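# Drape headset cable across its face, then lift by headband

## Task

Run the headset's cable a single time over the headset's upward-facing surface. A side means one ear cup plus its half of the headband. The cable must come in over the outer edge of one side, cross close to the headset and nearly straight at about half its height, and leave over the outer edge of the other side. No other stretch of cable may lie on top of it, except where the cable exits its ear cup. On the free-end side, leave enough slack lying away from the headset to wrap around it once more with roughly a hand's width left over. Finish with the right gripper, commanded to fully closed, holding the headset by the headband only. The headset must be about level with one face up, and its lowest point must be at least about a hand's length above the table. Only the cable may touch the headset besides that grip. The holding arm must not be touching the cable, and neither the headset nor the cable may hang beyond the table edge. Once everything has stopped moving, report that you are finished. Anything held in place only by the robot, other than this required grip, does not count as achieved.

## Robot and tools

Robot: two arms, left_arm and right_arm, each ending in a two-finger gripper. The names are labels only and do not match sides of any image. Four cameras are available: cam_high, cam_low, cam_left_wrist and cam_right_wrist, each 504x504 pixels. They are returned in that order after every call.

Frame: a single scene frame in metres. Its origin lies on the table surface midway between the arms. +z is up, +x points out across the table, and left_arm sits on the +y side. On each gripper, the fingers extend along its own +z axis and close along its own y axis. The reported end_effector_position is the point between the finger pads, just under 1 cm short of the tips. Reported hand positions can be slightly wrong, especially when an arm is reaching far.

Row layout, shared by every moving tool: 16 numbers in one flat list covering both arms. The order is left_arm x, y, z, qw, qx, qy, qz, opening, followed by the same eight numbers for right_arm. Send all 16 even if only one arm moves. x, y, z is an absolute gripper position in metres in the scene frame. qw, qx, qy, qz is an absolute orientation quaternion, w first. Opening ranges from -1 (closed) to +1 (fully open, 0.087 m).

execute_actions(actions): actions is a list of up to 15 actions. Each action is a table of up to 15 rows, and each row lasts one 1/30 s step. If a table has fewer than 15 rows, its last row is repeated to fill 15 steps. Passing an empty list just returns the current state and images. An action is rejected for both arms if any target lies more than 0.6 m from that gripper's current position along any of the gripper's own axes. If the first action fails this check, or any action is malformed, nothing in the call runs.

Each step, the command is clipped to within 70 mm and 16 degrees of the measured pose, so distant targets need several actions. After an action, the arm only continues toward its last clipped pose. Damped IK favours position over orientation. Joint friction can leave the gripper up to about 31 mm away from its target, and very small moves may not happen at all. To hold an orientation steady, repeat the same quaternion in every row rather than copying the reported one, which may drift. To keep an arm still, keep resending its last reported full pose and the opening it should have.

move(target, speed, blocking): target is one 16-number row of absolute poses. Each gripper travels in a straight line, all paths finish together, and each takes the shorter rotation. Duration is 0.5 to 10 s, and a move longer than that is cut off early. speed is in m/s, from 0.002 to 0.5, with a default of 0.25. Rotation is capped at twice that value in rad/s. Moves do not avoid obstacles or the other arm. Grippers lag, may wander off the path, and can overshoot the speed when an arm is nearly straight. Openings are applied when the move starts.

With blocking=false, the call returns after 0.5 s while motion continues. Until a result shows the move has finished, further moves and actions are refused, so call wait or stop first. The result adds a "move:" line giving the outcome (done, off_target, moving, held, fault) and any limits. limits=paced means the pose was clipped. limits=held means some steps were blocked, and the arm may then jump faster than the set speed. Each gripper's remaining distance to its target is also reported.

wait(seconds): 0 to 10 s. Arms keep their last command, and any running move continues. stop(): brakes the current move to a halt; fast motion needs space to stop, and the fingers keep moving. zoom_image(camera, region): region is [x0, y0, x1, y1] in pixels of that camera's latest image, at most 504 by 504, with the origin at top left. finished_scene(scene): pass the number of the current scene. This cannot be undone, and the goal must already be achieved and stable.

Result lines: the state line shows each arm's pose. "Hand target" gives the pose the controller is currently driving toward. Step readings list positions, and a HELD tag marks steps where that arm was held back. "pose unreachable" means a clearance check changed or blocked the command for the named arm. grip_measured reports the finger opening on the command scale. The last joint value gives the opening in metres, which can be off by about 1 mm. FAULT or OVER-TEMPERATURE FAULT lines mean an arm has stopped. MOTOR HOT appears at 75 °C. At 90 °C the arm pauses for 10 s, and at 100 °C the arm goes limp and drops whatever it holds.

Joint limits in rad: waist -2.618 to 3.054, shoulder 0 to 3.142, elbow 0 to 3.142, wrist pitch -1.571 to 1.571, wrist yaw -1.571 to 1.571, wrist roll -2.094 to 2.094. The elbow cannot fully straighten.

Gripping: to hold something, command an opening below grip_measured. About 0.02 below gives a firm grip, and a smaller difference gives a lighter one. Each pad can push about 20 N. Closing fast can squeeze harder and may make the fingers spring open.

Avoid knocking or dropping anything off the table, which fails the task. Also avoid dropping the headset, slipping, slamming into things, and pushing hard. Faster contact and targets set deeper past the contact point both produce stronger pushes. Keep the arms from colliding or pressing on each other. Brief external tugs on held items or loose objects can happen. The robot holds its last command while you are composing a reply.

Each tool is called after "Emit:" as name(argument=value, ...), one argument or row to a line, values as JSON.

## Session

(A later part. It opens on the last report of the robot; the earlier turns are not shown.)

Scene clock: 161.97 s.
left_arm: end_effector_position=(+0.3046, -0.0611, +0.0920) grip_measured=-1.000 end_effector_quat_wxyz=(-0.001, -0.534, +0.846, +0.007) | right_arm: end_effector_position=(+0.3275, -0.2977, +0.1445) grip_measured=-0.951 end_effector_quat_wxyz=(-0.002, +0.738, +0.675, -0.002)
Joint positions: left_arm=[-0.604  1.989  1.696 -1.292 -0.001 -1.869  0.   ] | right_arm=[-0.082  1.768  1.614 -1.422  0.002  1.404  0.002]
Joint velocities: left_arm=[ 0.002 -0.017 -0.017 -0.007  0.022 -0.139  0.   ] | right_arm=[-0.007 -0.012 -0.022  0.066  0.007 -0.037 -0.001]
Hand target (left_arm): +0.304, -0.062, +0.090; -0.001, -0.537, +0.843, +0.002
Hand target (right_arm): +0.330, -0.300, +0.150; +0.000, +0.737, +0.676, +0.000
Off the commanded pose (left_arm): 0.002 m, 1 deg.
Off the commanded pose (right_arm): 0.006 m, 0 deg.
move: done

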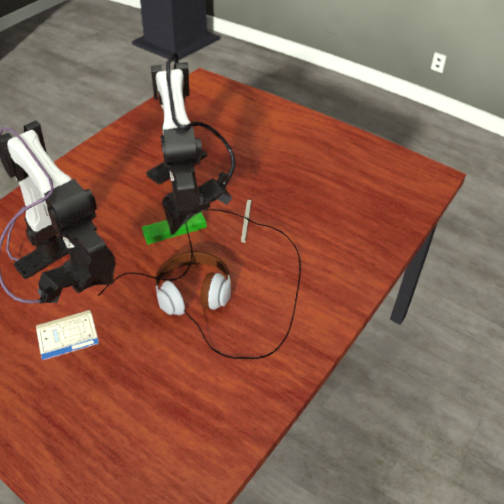

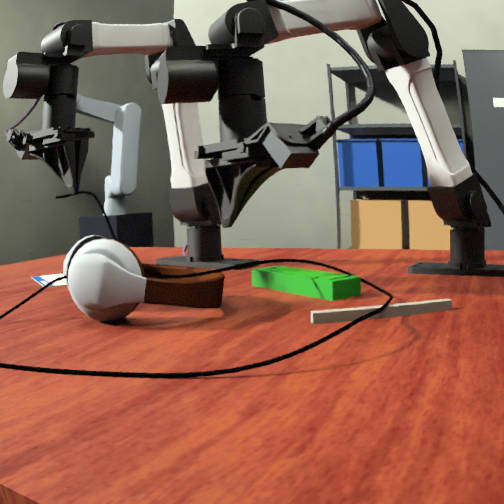

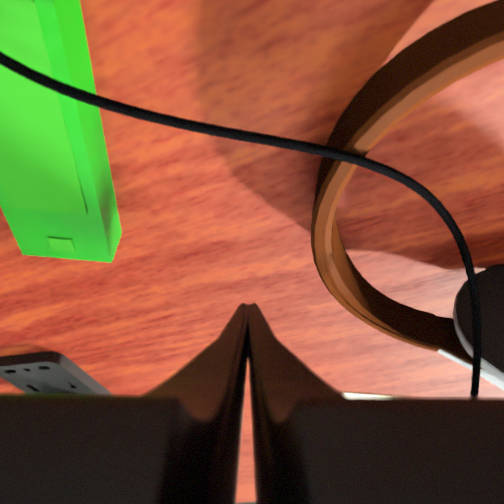

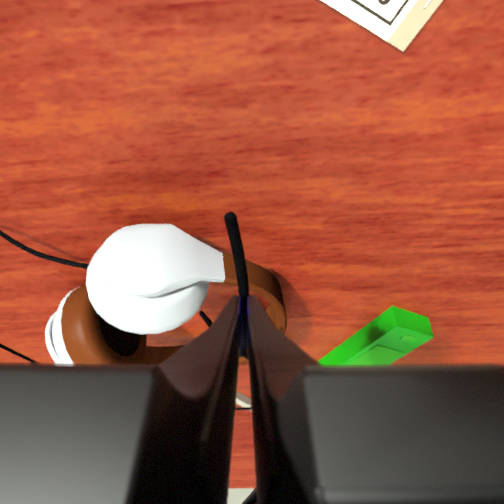

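Emit:
move(
  target=[0.305,-0.06,0.008,0,-0.537,0.843,0,-1, 0.33,-0.30,0.15,0,0.737,0.676,0,-0.975],
  speed=0.12,
)

Emit:
move(
  target=[0.35,-0.005,0.008,0,-0.537,0.843,0,-1, 0.30,-0.36,0.13,0,0.737,0.676,0,-0.975],
  speed=0.08,
)

Scene clock: 163.77 s.
left_arm: end_effector_position=(+0.3047, -0.0612, +0.0173) grip_measured=-1.000 end_effector_quat_wxyz=(+0.002, -0.535, +0.845, -0.005) | right_arm: end_effector_position=(+0.3275, -0.2977, +0.1445) grip_measured=-0.951 end_effector_quat_wxyz=(-0.002, +0.738, +0.675, -0.002)
Joint positions: left_arm=[-0.604  2.023  1.443 -0.98  -0.001 -1.872  0.   ] | right_arm=[-0.082  1.768  1.614 -1.422  0.002  1.404  0.002]
Joint velocities: left_arm=[-0.007 -0.007 -0.012  0.022  0.022  0.007  0.   ] | right_arm=[-0.002 -0.007 -0.007 -0.037 -0.022 -0.007  0.   ]
Hand target (left_arm): +0.304, -0.059, +0.008; +0.000, -0.537, +0.843, +0.000
Hand target (right_arm): +0.330, -0.300, +0.150; +0.000, +0.737, +0.676, +0.000
Off the commanded pose (left_arm): 0.009 m, 1 deg.
Off the commanded pose (right_arm): 0.006 m, 0 deg.
move: done

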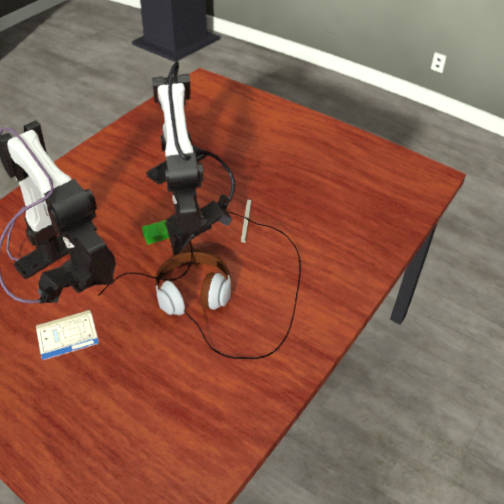

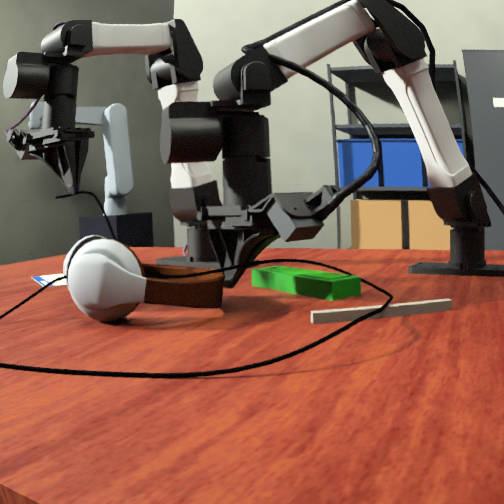

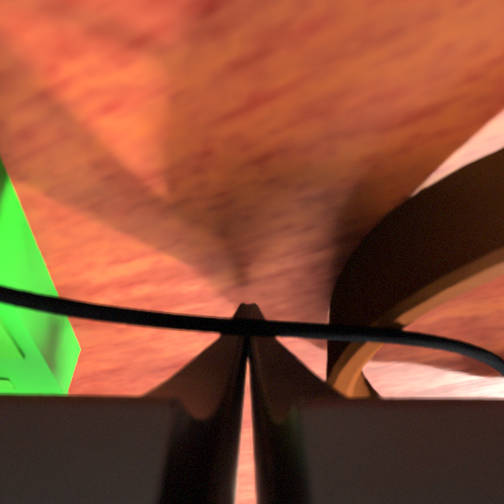

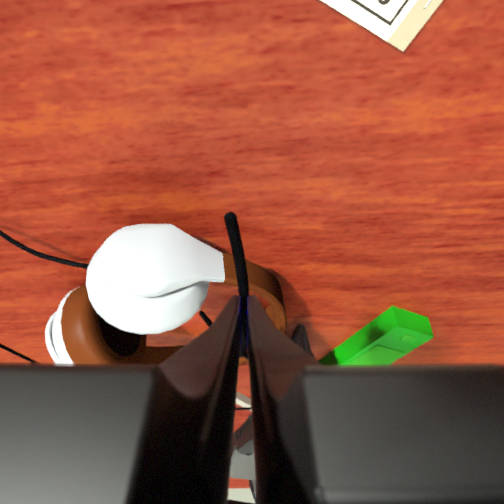

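Scene clock: 165.10 s.
left_arm: end_effector_position=(+0.3475, -0.0055, +0.0173) grip_measured=-1.000 end_effector_quat_wxyz=(+0.003, -0.538, +0.843, -0.005) | right_arm: end_effector_position=(+0.3015, -0.3576, +0.1292) grip_measured=-0.951 end_effector_quat_wxyz=(-0.009, +0.738, +0.675, -0.005)
Joint positions: left_arm=[-0.417  2.023  1.443 -0.98  -0.001 -1.692  0.   ] | right_arm=[-0.286  1.767  1.551 -1.375  0.002  1.201  0.002]
Joint velocities: left_arm=[ 0.012 -0.002 -0.002 -0.081  0.081 -0.007  0.   ] | right_arm=[ 0.002  0.007 -0.007 -0.022 -0.081 -0.051  0.   ]
Hand target (left_arm): +0.350, -0.004, +0.008; +0.001, -0.537, +0.843, -0.001
Hand target (right_arm): +0.300, -0.359, +0.130; -0.000, +0.737, +0.676, +0.002
Off the commanded pose (left_arm): 0.010 m, 1 deg.
Off the commanded pose (right_arm): 0.003 m, 1 deg.
move: done

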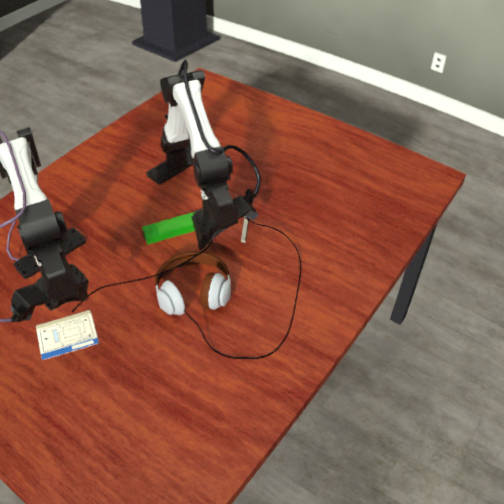

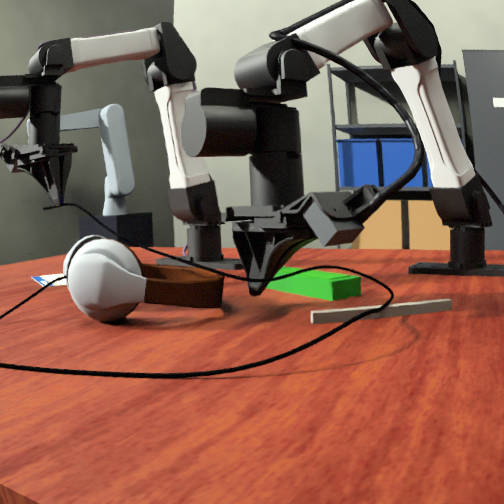

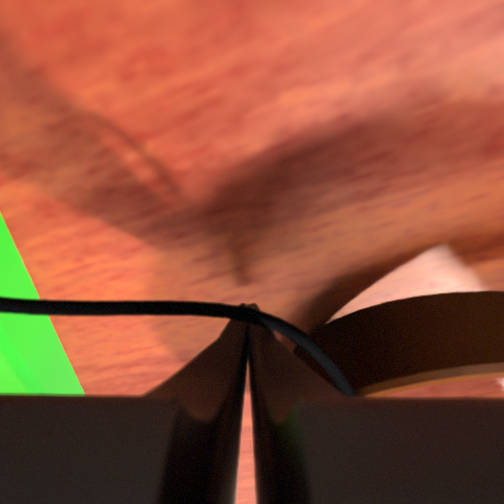

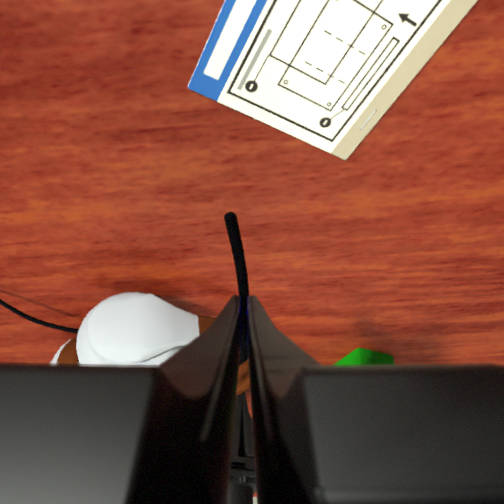

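Emit:
move(
  target=[0.352,-0.003,-0.008,0,-0.537,0.843,0,-1, 0.30,-0.36,0.13,0,0.737,0.676,0,-0.975],
  speed=0.05,
)

Scene clock: 166.13 s.
left_arm: end_effector_position=(+0.3536, -0.0094, +0.0058) grip_measured=-1.000 end_effector_quat_wxyz=(+0.005, -0.535, +0.845, -0.010) | right_arm: end_effector_position=(+0.3016, -0.3577, +0.1292) grip_measured=-0.951 end_effector_quat_wxyz=(-0.009, +0.737, +0.676, -0.005)
Joint positions: left_arm=[-0.417  2.056  1.443 -0.936 -0.001 -1.685  0.   ] | right_arm=[-0.286  1.767  1.551 -1.374  0.002  1.199  0.002]
Joint velocities: left_arm=[-0.012 -0.017  0.002 -0.066 -0.007  0.066  0.   ] | right_arm=[-0.007 -0.012 -0.027 -0.051 -0.022  0.007 -0.001]
Hand target (left_arm): +0.351, -0.003, -0.008; -0.000, -0.537, +0.843, +0.000
Hand target (right_arm): +0.300, -0.360, +0.130; -0.000, +0.737, +0.676, -0.000
Off the commanded pose (left_arm): 0.015 m, 1 deg.
Off the commanded pose (right_arm): 0.003 m, 1 deg.
move: off_target (left_arm)

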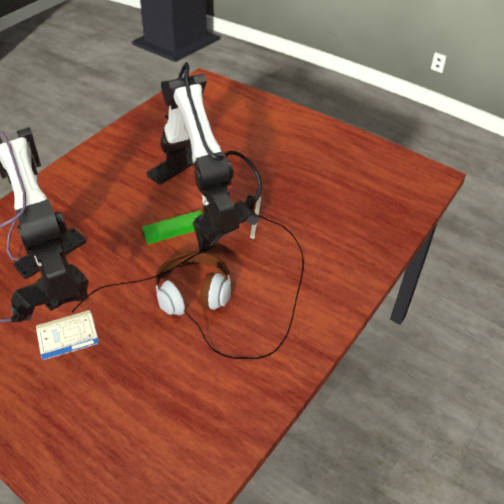

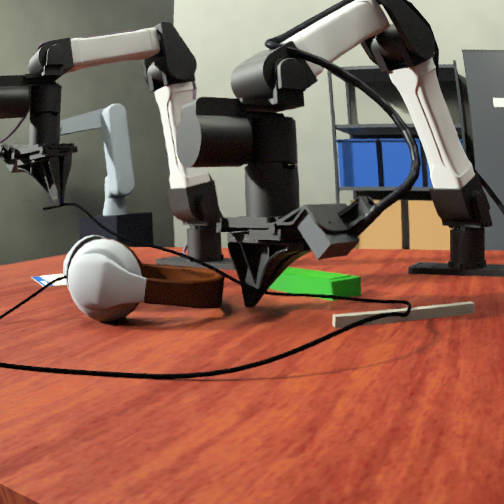

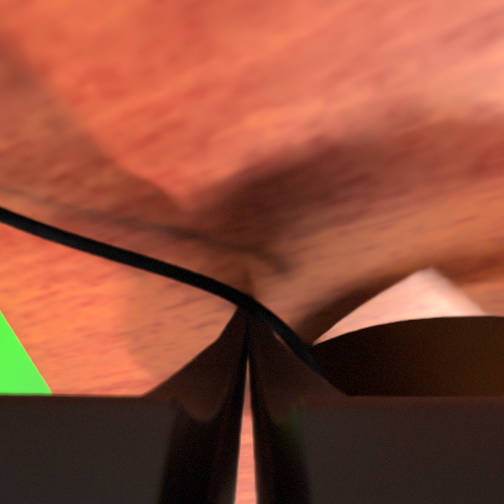

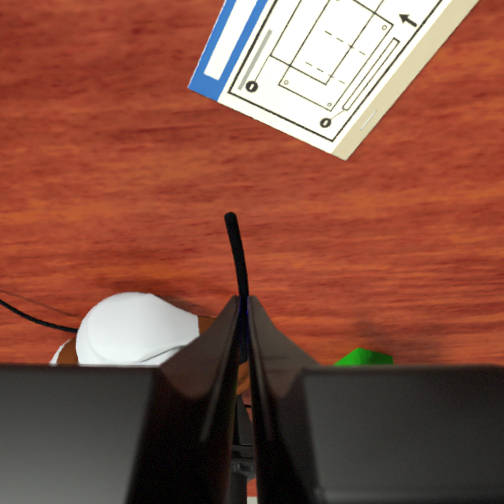

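Emit:
zoom_image(
  camera="cam_high",
  region=[130,190,290,330],
)

Emit:
zoom_image(
  camera="cam_low",
  region=[40,190,340,340],
)

Region (130, 190, 290, 330) of cam_high's 504x504 image, scaled by 3.150, with more detail than that image has; it fills the top 441 rows of this view, and the rest is white.

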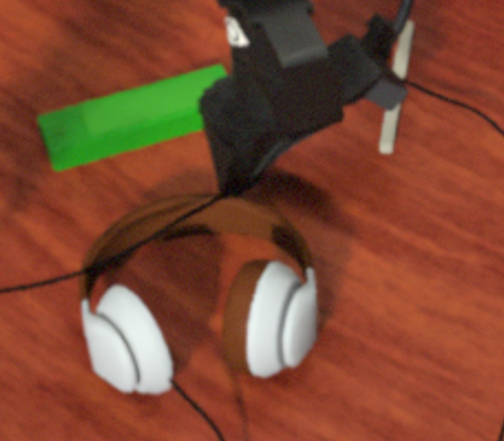

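Region (40, 190, 340, 340) of cam_low's 504x504 image, scaled by 1.680, with more detail than that image has.

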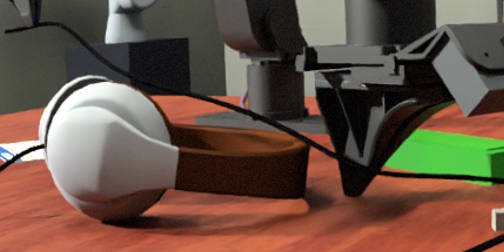

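Emit:
move(
  target=[0.42,0.015,-0.004,0,-0.537,0.843,0,-1, 0.30,-0.38,0.13,0,0.737,0.676,0,-0.975],
  speed=0.07,
)

Emit:
zoom_image(
  camera="cam_high",
  region=[100,170,320,370],
)

Scene clock: 168.40 s.
left_arm: end_effector_position=(+0.4092, +0.0066, +0.0053) grip_measured=-1.000 end_effector_quat_wxyz=(-0.012, -0.532, +0.847, -0.011) | right_arm: end_effector_position=(+0.2938, -0.3723, +0.1292) grip_measured=-0.951 end_effector_quat_wxyz=(-0.009, +0.737, +0.676, -0.004)
Joint positions: left_arm=[-0.302  2.226  1.707 -1.047  0.032 -1.562  0.   ] | right_arm=[-0.338  1.767  1.551 -1.374  0.002  1.146  0.002]
Joint velocities: left_arm=[ 0.012  0.002  0.007  0.037 -0.022  0.051  0.   ] | right_arm=[ 0.002 -0.012  0.012 -0.037 -0.095 -0.022 -0.001]
Hand target (left_arm): +0.419, +0.016, -0.005; +0.000, -0.537, +0.843, -0.001
Hand target (right_arm): +0.300, -0.380, +0.130; +0.000, +0.737, +0.676, +0.001
Off the commanded pose (left_arm): 0.017 m, 2 deg.
Off the commanded pose (right_arm): 0.010 m, 1 deg.
move: off_target (left_arm)

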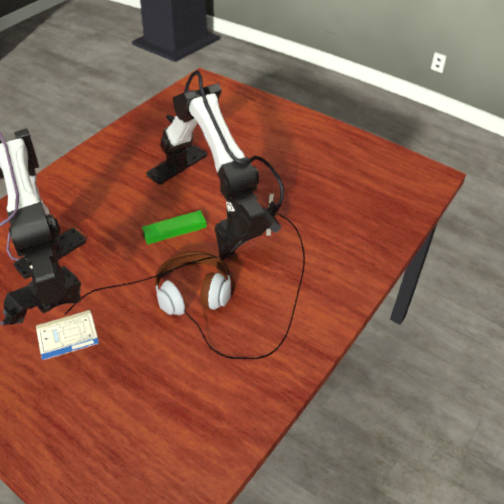

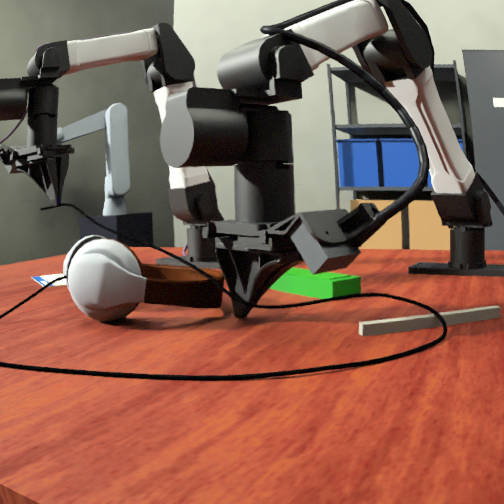

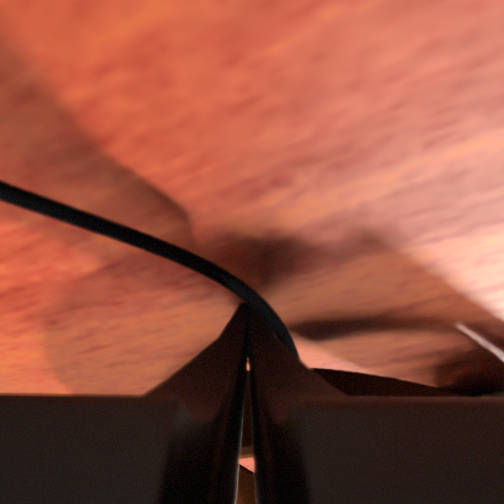

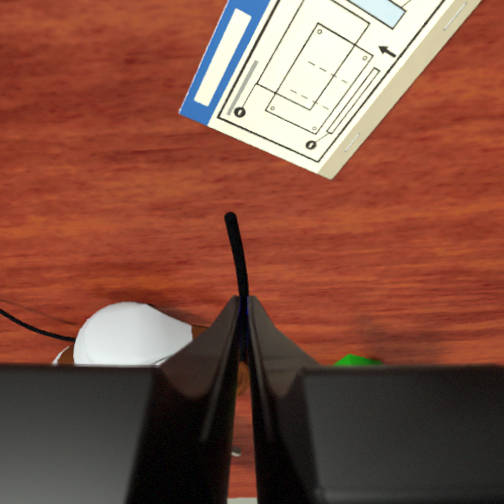

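Region (100, 170, 320, 370) of cam_high's 504x504 image, scaled by 2.291, with more detail than that image has; it fills the top 458 rows of this view, and the rest is white.

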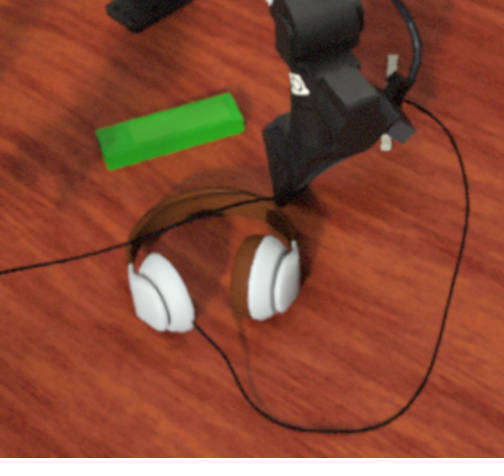

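Emit:
move(
  target=[0.495,0.0,0.0,0,-0.537,0.843,0,-1, 0.28,-0.38,0.12,0,0.737,0.676,0,-0.975],
  speed=0.07,
)

Emit:
zoom_image(
  camera="cam_high",
  region=[100,170,320,370],
)

Scene clock: 170.40 s.
left_arm: end_effector_position=(+0.4966, -0.0079, +0.0060) grip_measured=-1.000 end_effector_quat_wxyz=(+0.006, -0.535, +0.845, -0.017) | right_arm: end_effector_position=(+0.2822, -0.3769, +0.1208) grip_measured=-0.951 end_effector_quat_wxyz=(-0.007, +0.736, +0.677, -0.003)
Joint positions: left_arm=[-0.262  2.619  2.418 -1.333  0.009 -1.531  0.   ] | right_arm=[-0.368  1.733  1.478 -1.331  0.002  1.113  0.002]
Joint velocities: left_arm=[-0.002  0.007  0.007 -0.051 -0.051 -0.022  0.   ] | right_arm=[ 0.002  0.002  0.007 -0.007 -0.022 -0.022 -0.001]
Hand target (left_arm): +0.495, +0.001, -0.001; +0.001, -0.537, +0.843, -0.001
Hand target (right_arm): +0.280, -0.380, +0.120; -0.000, +0.737, +0.676, +0.000
Off the commanded pose (left_arm): 0.010 m, 2 deg.
Off the commanded pose (right_arm): 0.004 m, 1 deg.
move: done

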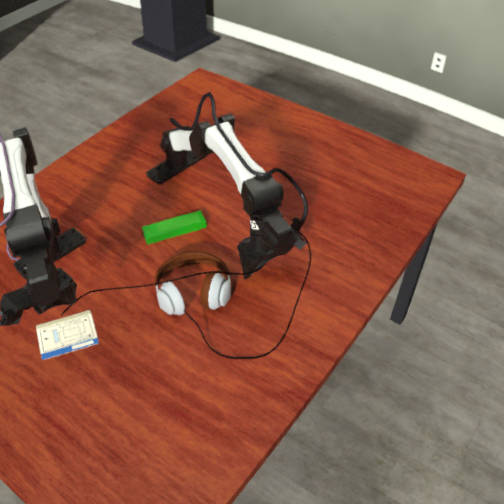

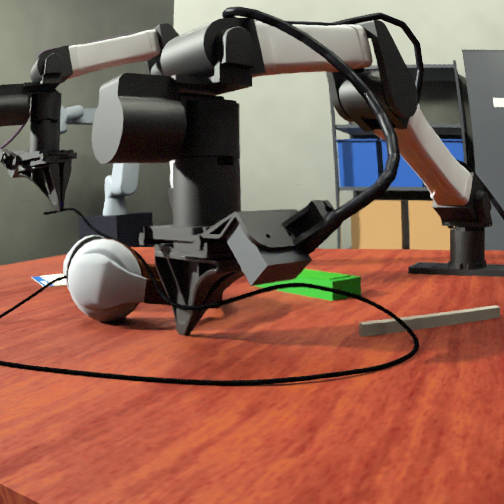

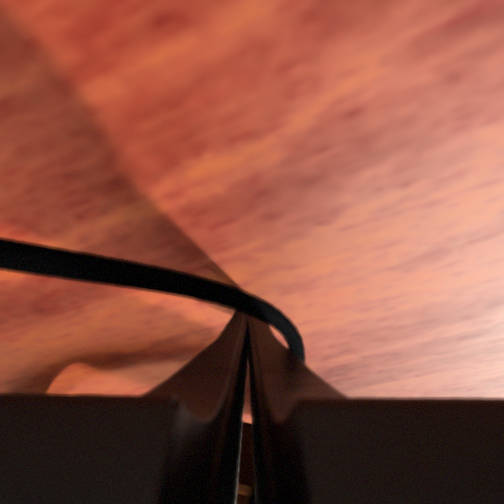

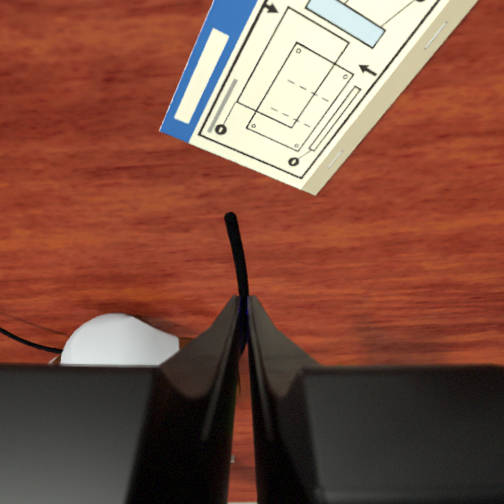

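Region (100, 170, 320, 370) of cam_high's 504x504 image, scaled by 2.291, with more detail than that image has; it fills the top 458 rows of this view, and the rest is white.

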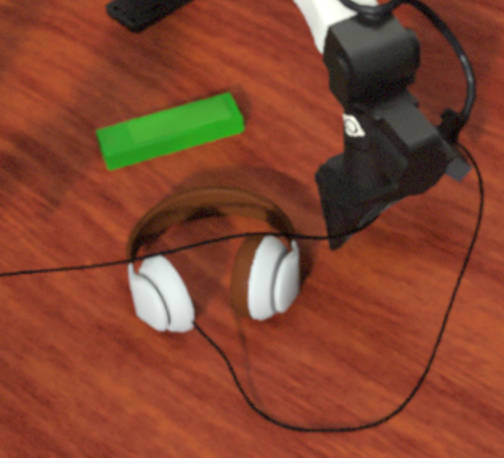

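Emit:
move(
  target=[0.495,0.0,0.0,0,-0.537,0.843,0,-1, 0.15,-0.42,0.09,0,0.88,0.475,0,-0.975],
  speed=0.1,
)

Emit:
move(
  target=[0.495,0.0,0.0,0,-0.537,0.843,0,-1, 0.04,-0.52,0.06,0,0.906,0.423,0,-0.975],
  speed=0.1,
)

Scene clock: 173.77 s.
left_arm: end_effector_position=(+0.4945, -0.0063, +0.0061) grip_measured=-1.000 end_effector_quat_wxyz=(+0.004, -0.535, +0.845, -0.011) | right_arm: end_effector_position=(+0.1523, -0.4179, +0.0931) grip_measured=-0.951 end_effector_quat_wxyz=(-0.008, +0.880, +0.475, +0.001)
Joint positions: left_arm=[-0.262  2.626  2.433 -1.355  0.006 -1.531  0.   ] | right_arm=[-0.859  1.422  1.054 -1.217 -0.003  1.119  0.002]
Joint velocities: left_arm=[-0.012  0.002 -0.002 -0.022  0.007 -0.022  0.   ] | right_arm=[ 0.012  0.007 -0.007  0.037  0.007  0.022  0.   ]
Hand target (left_arm): +0.495, +0.000, -0.000; +0.000, -0.537, +0.843, -0.001
Hand target (right_arm): +0.151, -0.418, +0.091; +0.001, +0.880, +0.475, +0.006
Off the commanded pose (left_arm): 0.009 m, 1 deg.
Off the commanded pose (right_arm): 0.004 m, 1 deg.
move: done

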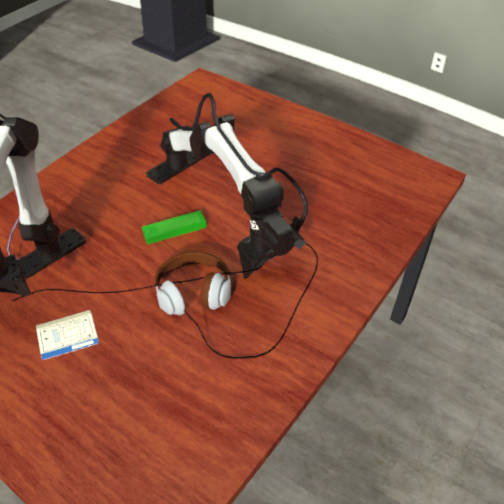

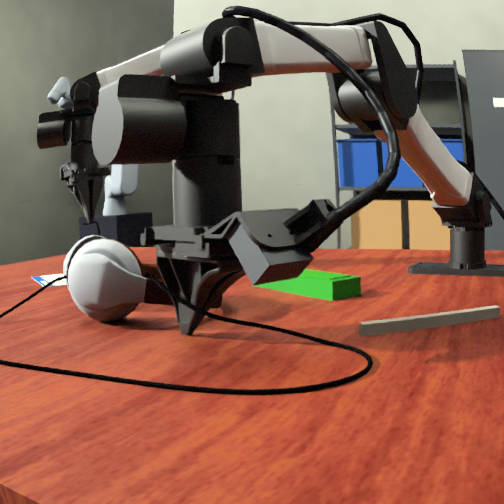

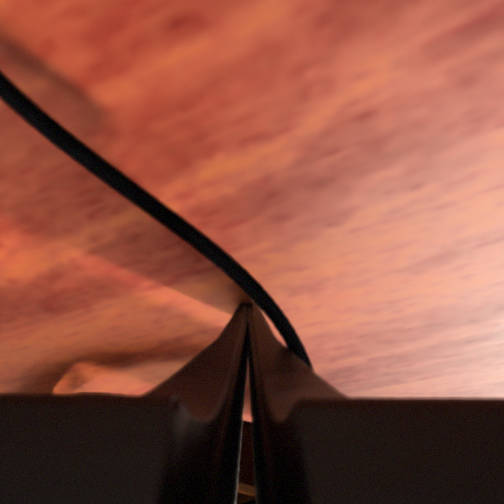

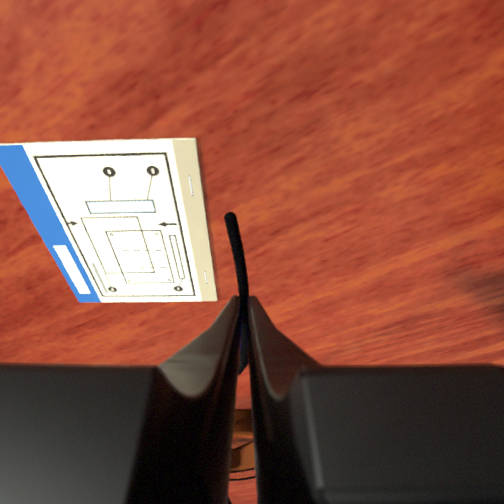

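Scene clock: 175.70 s.
left_arm: end_effector_position=(+0.4944, -0.0061, +0.0060) grip_measured=-1.000 end_effector_quat_wxyz=(+0.004, -0.535, +0.845, -0.010) | right_arm: end_effector_position=(+0.0433, -0.5054, +0.0567) grip_measured=-0.951 end_effector_quat_wxyz=(-0.016, +0.906, +0.422, +0.009)
Joint positions: left_arm=[-0.262  2.626  2.433 -1.355  0.005 -1.531  0.   ] | right_arm=[-1.385  1.673  1.146 -1.082 -0.003  0.712  0.002]
Joint velocities: left_arm=[-0.002  0.012 -0.012 -0.081 -0.051 -0.007  0.   ] | right_arm=[-0.012 -0.002  0.022  0.007 -0.037 -0.037  0.   ]
Hand target (left_arm): +0.495, +0.000, -0.000; +0.000, -0.537, +0.843, -0.000
Hand target (right_arm): +0.042, -0.519, +0.060; +0.003, +0.906, +0.423, +0.005
Off the commanded pose (left_arm): 0.009 m, 1 deg.
Off the commanded pose (right_arm): 0.015 m, 2 deg.
move: off_target (right_arm)

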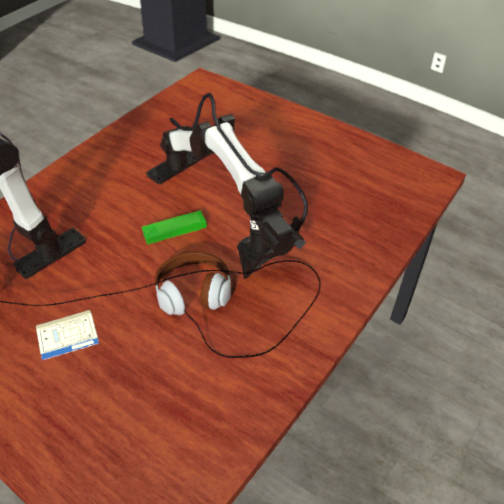

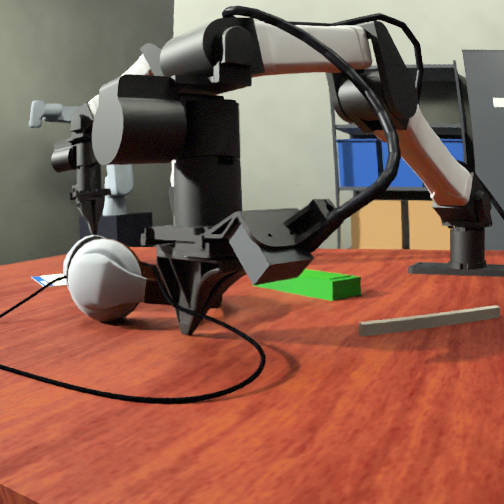

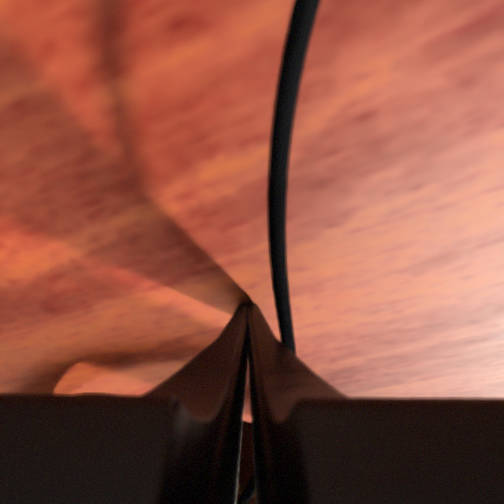

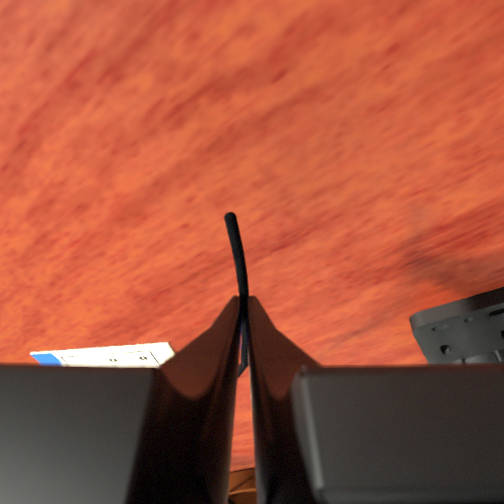

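Emit:
move(
  target=[0.495,0.0,0.0,0,-0.537,0.843,0,-1, -0.04,-0.63,0.24,0.224,0.875,0.409,-0.13,-0.975],
  speed=0.1,
)

Scene clock: 181.80 s.
left_arm: end_effector_position=(+0.4944, -0.0061, +0.0060) grip_measured=-1.000 end_effector_quat_wxyz=(+0.004, -0.535, +0.845, -0.010) | right_arm: end_effector_position=(-0.0369, -0.6341, +0.2337) grip_measured=-0.951 end_effector_quat_wxyz=(+0.225, +0.874, +0.410, -0.131)
Joint positions: left_arm=[-0.262  2.626  2.433 -1.355  0.005 -1.531  0.   ] | right_arm=[-1.609  1.688  1.817 -1.176 -0.061  0.499  0.002]
Joint velocities: left_arm=[ 0.007 -0.012 -0.012 -0.007 -0.022  0.066  0.   ] | right_arm=[ 0.002  0.027 -0.007 -0.022 -0.037 -0.022 -0.001]
Hand target (left_arm): +0.495, +0.000, -0.000; +0.000, -0.537, +0.843, -0.001
Hand target (right_arm): -0.040, -0.635, +0.237; +0.226, +0.874, +0.411, -0.129
Off the commanded pose (left_arm): 0.009 m, 1 deg.
Off the commanded pose (right_arm): 0.008 m, 0 deg.
move: done

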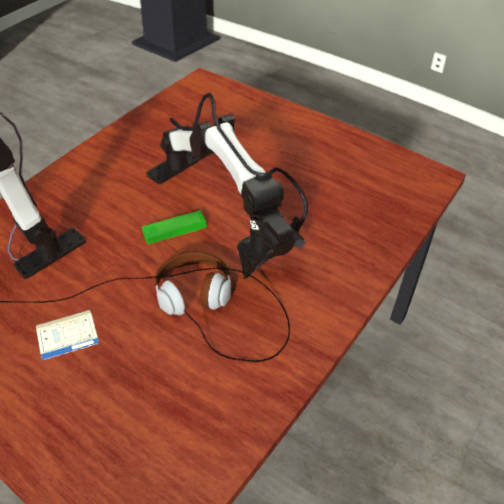

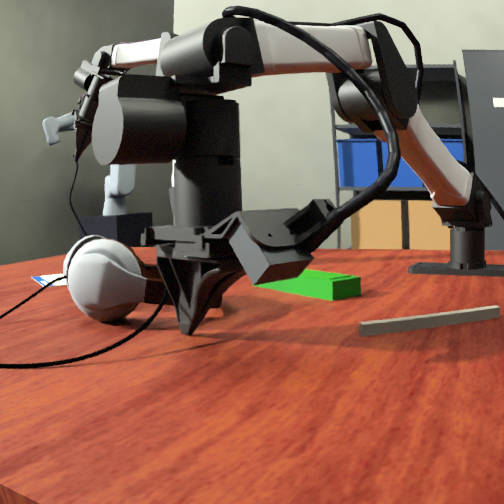

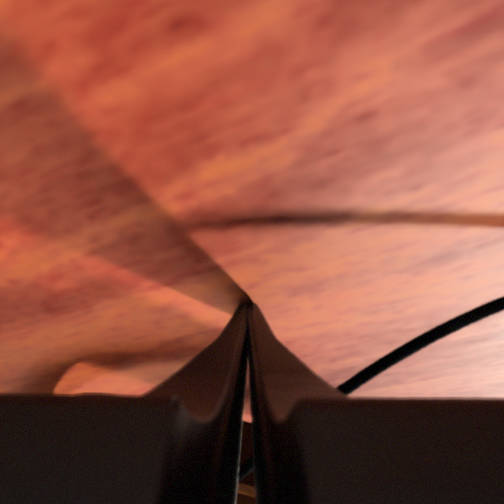

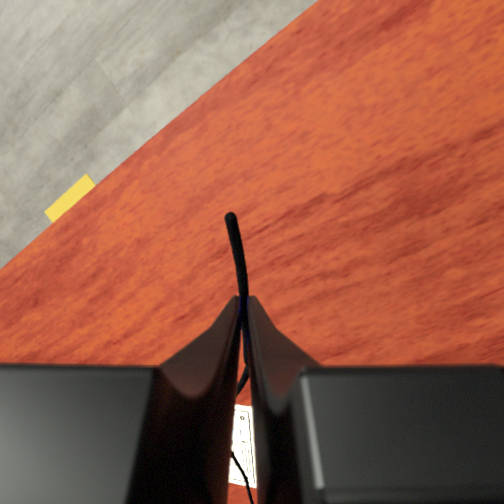

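Emit:
zoom_image(
  camera="cam_high",
  region=[100,200,320,380],
)

Region (100, 200, 320, 380) of cam_high's 504x504 image, scaled by 2.291, with more detail than that image has; it fills the top 412 rows of this view, and the rest is white.

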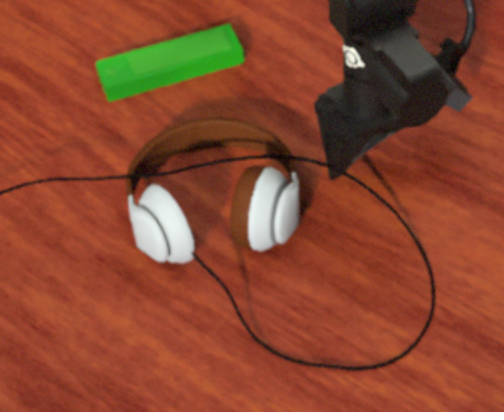

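Emit:
move(
  target=[0.495,0.0,0.0,0,-0.537,0.843,0,-1, -0.10,-0.70,0.26,0.26,0.865,0.40,-0.15,-0.975],
  speed=0.1,
)

Emit:
zoom_image(
  camera="cam_high",
  region=[100,200,320,380],
)

Scene clock: 184.53 s.
left_arm: end_effector_position=(+0.4944, -0.0061, +0.0060) grip_measured=-1.000 end_effector_quat_wxyz=(+0.004, -0.535, +0.845, -0.010) | right_arm: end_effector_position=(-0.0972, -0.7019, +0.2558) grip_measured=-0.951 end_effector_quat_wxyz=(+0.259, +0.866, +0.399, -0.150)
Joint positions: left_arm=[-0.262  2.626  2.433 -1.355  0.005 -1.531  0.   ] | right_arm=[-1.728  2.009  2.3   -1.267 -0.135  0.419  0.002]
Joint velocities: left_arm=[ 0.002 -0.022 -0.007 -0.022  0.066  0.037  0.   ] | right_arm=[ 0.007  0.012  0.017 -0.037 -0.007 -0.037 -0.001]
Hand target (left_arm): +0.495, +0.000, -0.000; +0.000, -0.537, +0.843, -0.001
Hand target (right_arm): -0.100, -0.701, +0.259; +0.262, +0.865, +0.400, -0.150
Off the commanded pose (left_arm): 0.009 m, 1 deg.
Off the commanded pose (right_arm): 0.005 m, 0 deg.
move: done

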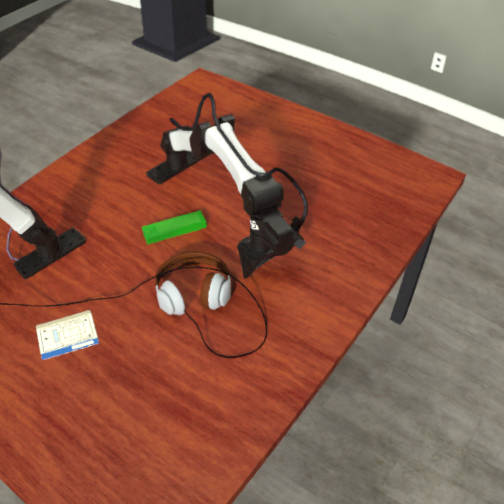

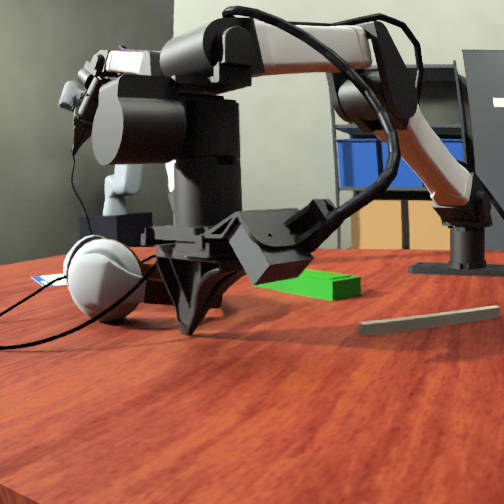

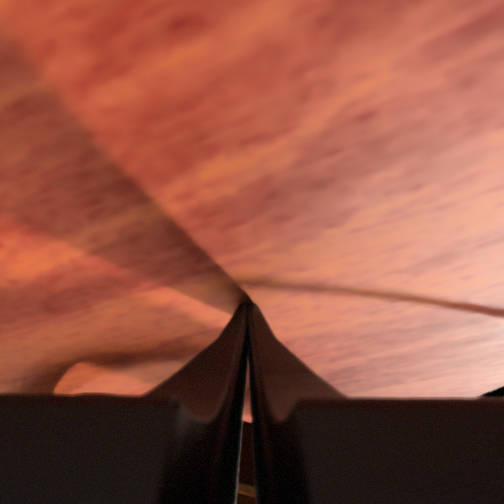

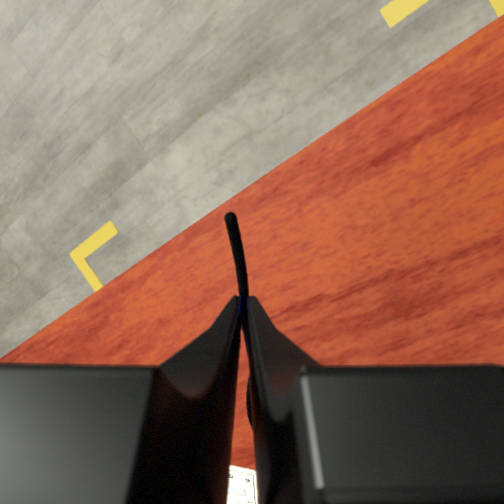

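Region (100, 200, 320, 380) of cam_high's 504x504 image, scaled by 2.291, with more detail than that image has; it fills the top 412 rows of this view, and the rest is white.

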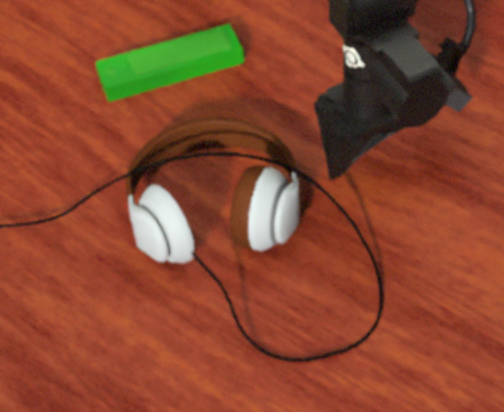

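Emit:
move(
  target=[0.495,0.0,0.0,0,-0.537,0.843,0,-1, 0.06,-0.55,0.13,0,0.643,0.766,0,-0.975],
  speed=0.2,
)

Emit:
move(
  target=[0.495,0.0,0.0,0,-0.537,0.843,0,-1, 0.27,-0.545,0.04,0,0.174,0.985,0,-0.975],
  speed=0.2,
)

Scene clock: 188.23 s.
left_arm: end_effector_position=(+0.4944, -0.0061, +0.0060) grip_measured=-1.000 end_effector_quat_wxyz=(+0.004, -0.535, +0.845, -0.010) | right_arm: end_effector_position=(+0.0614, -0.5562, +0.1328) grip_measured=-0.951 end_effector_quat_wxyz=(+0.008, +0.652, +0.758, -0.004)
Joint positions: left_arm=[-0.262  2.626  2.433 -1.355  0.005 -1.531  0.   ] | right_arm=[-1.239  1.83   1.647 -1.37  -0.004  0.009  0.002]
Joint velocities: left_arm=[-0.007 -0.012  0.007 -0.037  0.007 -0.007  0.   ] | right_arm=[-0.012 -0.007  0.012 -0.051 -0.007 -0.081 -0.001]
Hand target (left_arm): +0.495, +0.000, -0.000; +0.000, -0.537, +0.843, -0.001
Hand target (right_arm): +0.060, -0.547, +0.133; -0.004, +0.645, +0.764, -0.000
Off the commanded pose (left_arm): 0.009 m, 1 deg.
Off the commanded pose (right_arm): 0.007 m, 2 deg.
move: done

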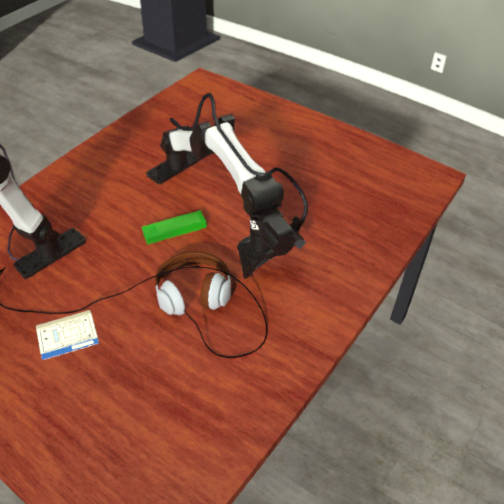

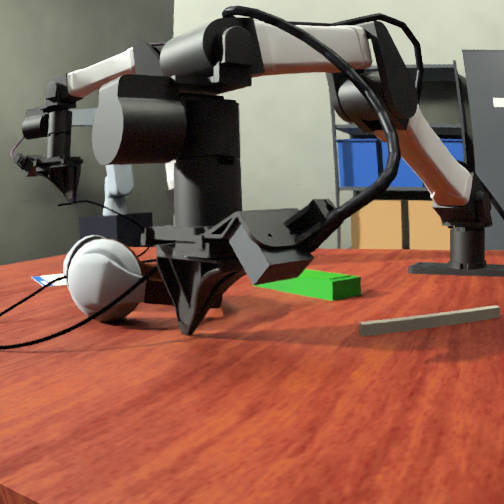

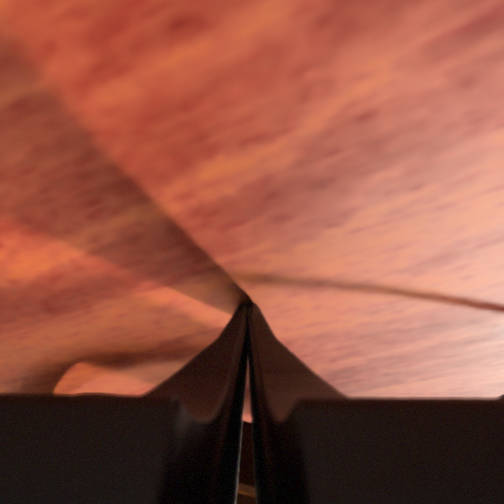

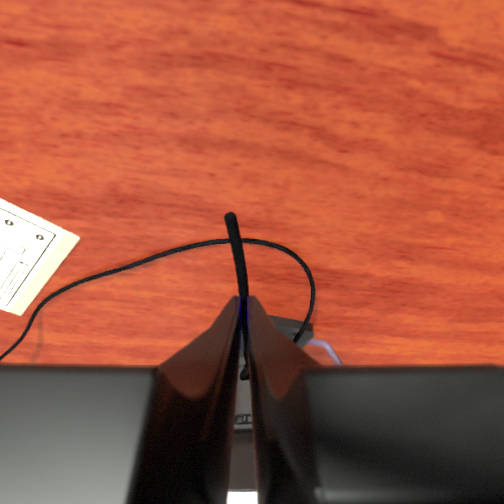

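Scene clock: 191.33 s.
left_arm: end_effector_position=(+0.4944, -0.0061, +0.0060) grip_measured=-1.000 end_effector_quat_wxyz=(+0.004, -0.535, +0.845, -0.010) | right_arm: end_effector_position=(+0.2580, -0.5360, +0.0363) grip_measured=-0.951 end_effector_quat_wxyz=(-0.020, +0.184, +0.983, +0.012)
Joint positions: left_arm=[-0.262  2.626  2.433 -1.355  0.005 -1.531  0.   ] | right_arm=[-0.627  2.185  1.763 -1.196  0.003 -0.429  0.002]
Joint velocities: left_arm=[ 0.012 -0.012 -0.002  0.037  0.037 -0.066  0.   ] | right_arm=[ 0.007  0.002  0.012 -0.007 -0.022  0.066 -0.   ]
Hand target (left_arm): +0.495, +0.000, -0.000; +0.000, -0.537, +0.843, -0.001
Hand target (right_arm): +0.267, -0.544, +0.039; -0.007, +0.174, +0.985, -0.002
Off the commanded pose (left_arm): 0.009 m, 1 deg.
Off the commanded pose (right_arm): 0.015 m, 3 deg.
move: off_target (right_arm)

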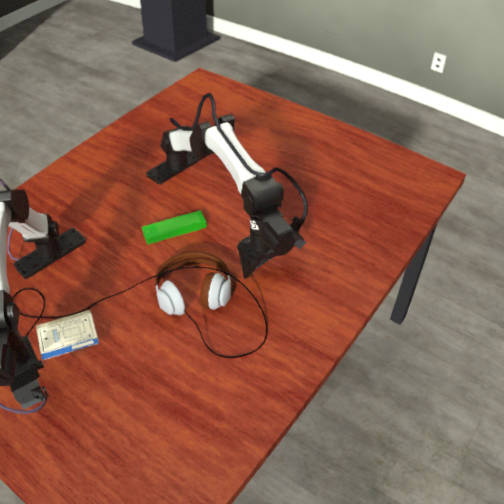

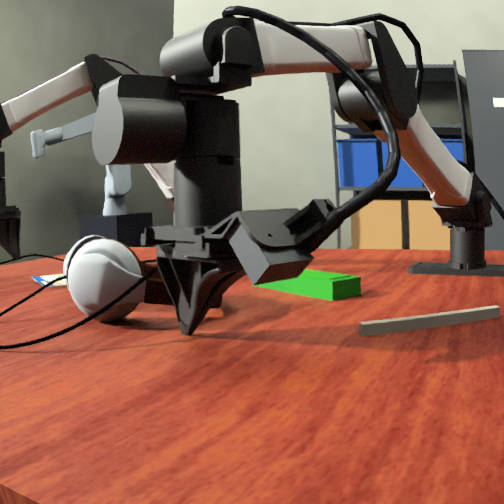

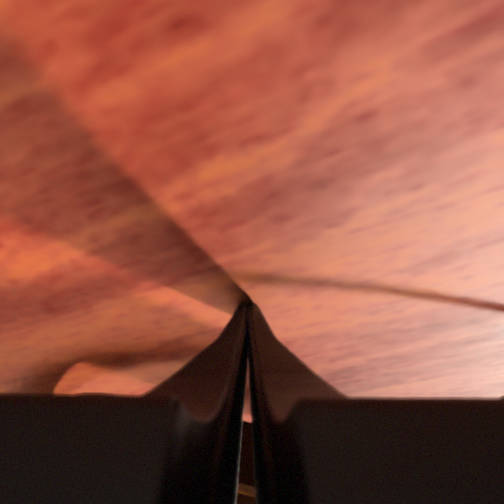

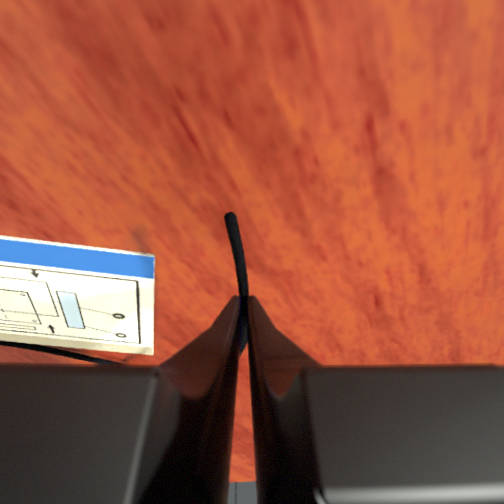

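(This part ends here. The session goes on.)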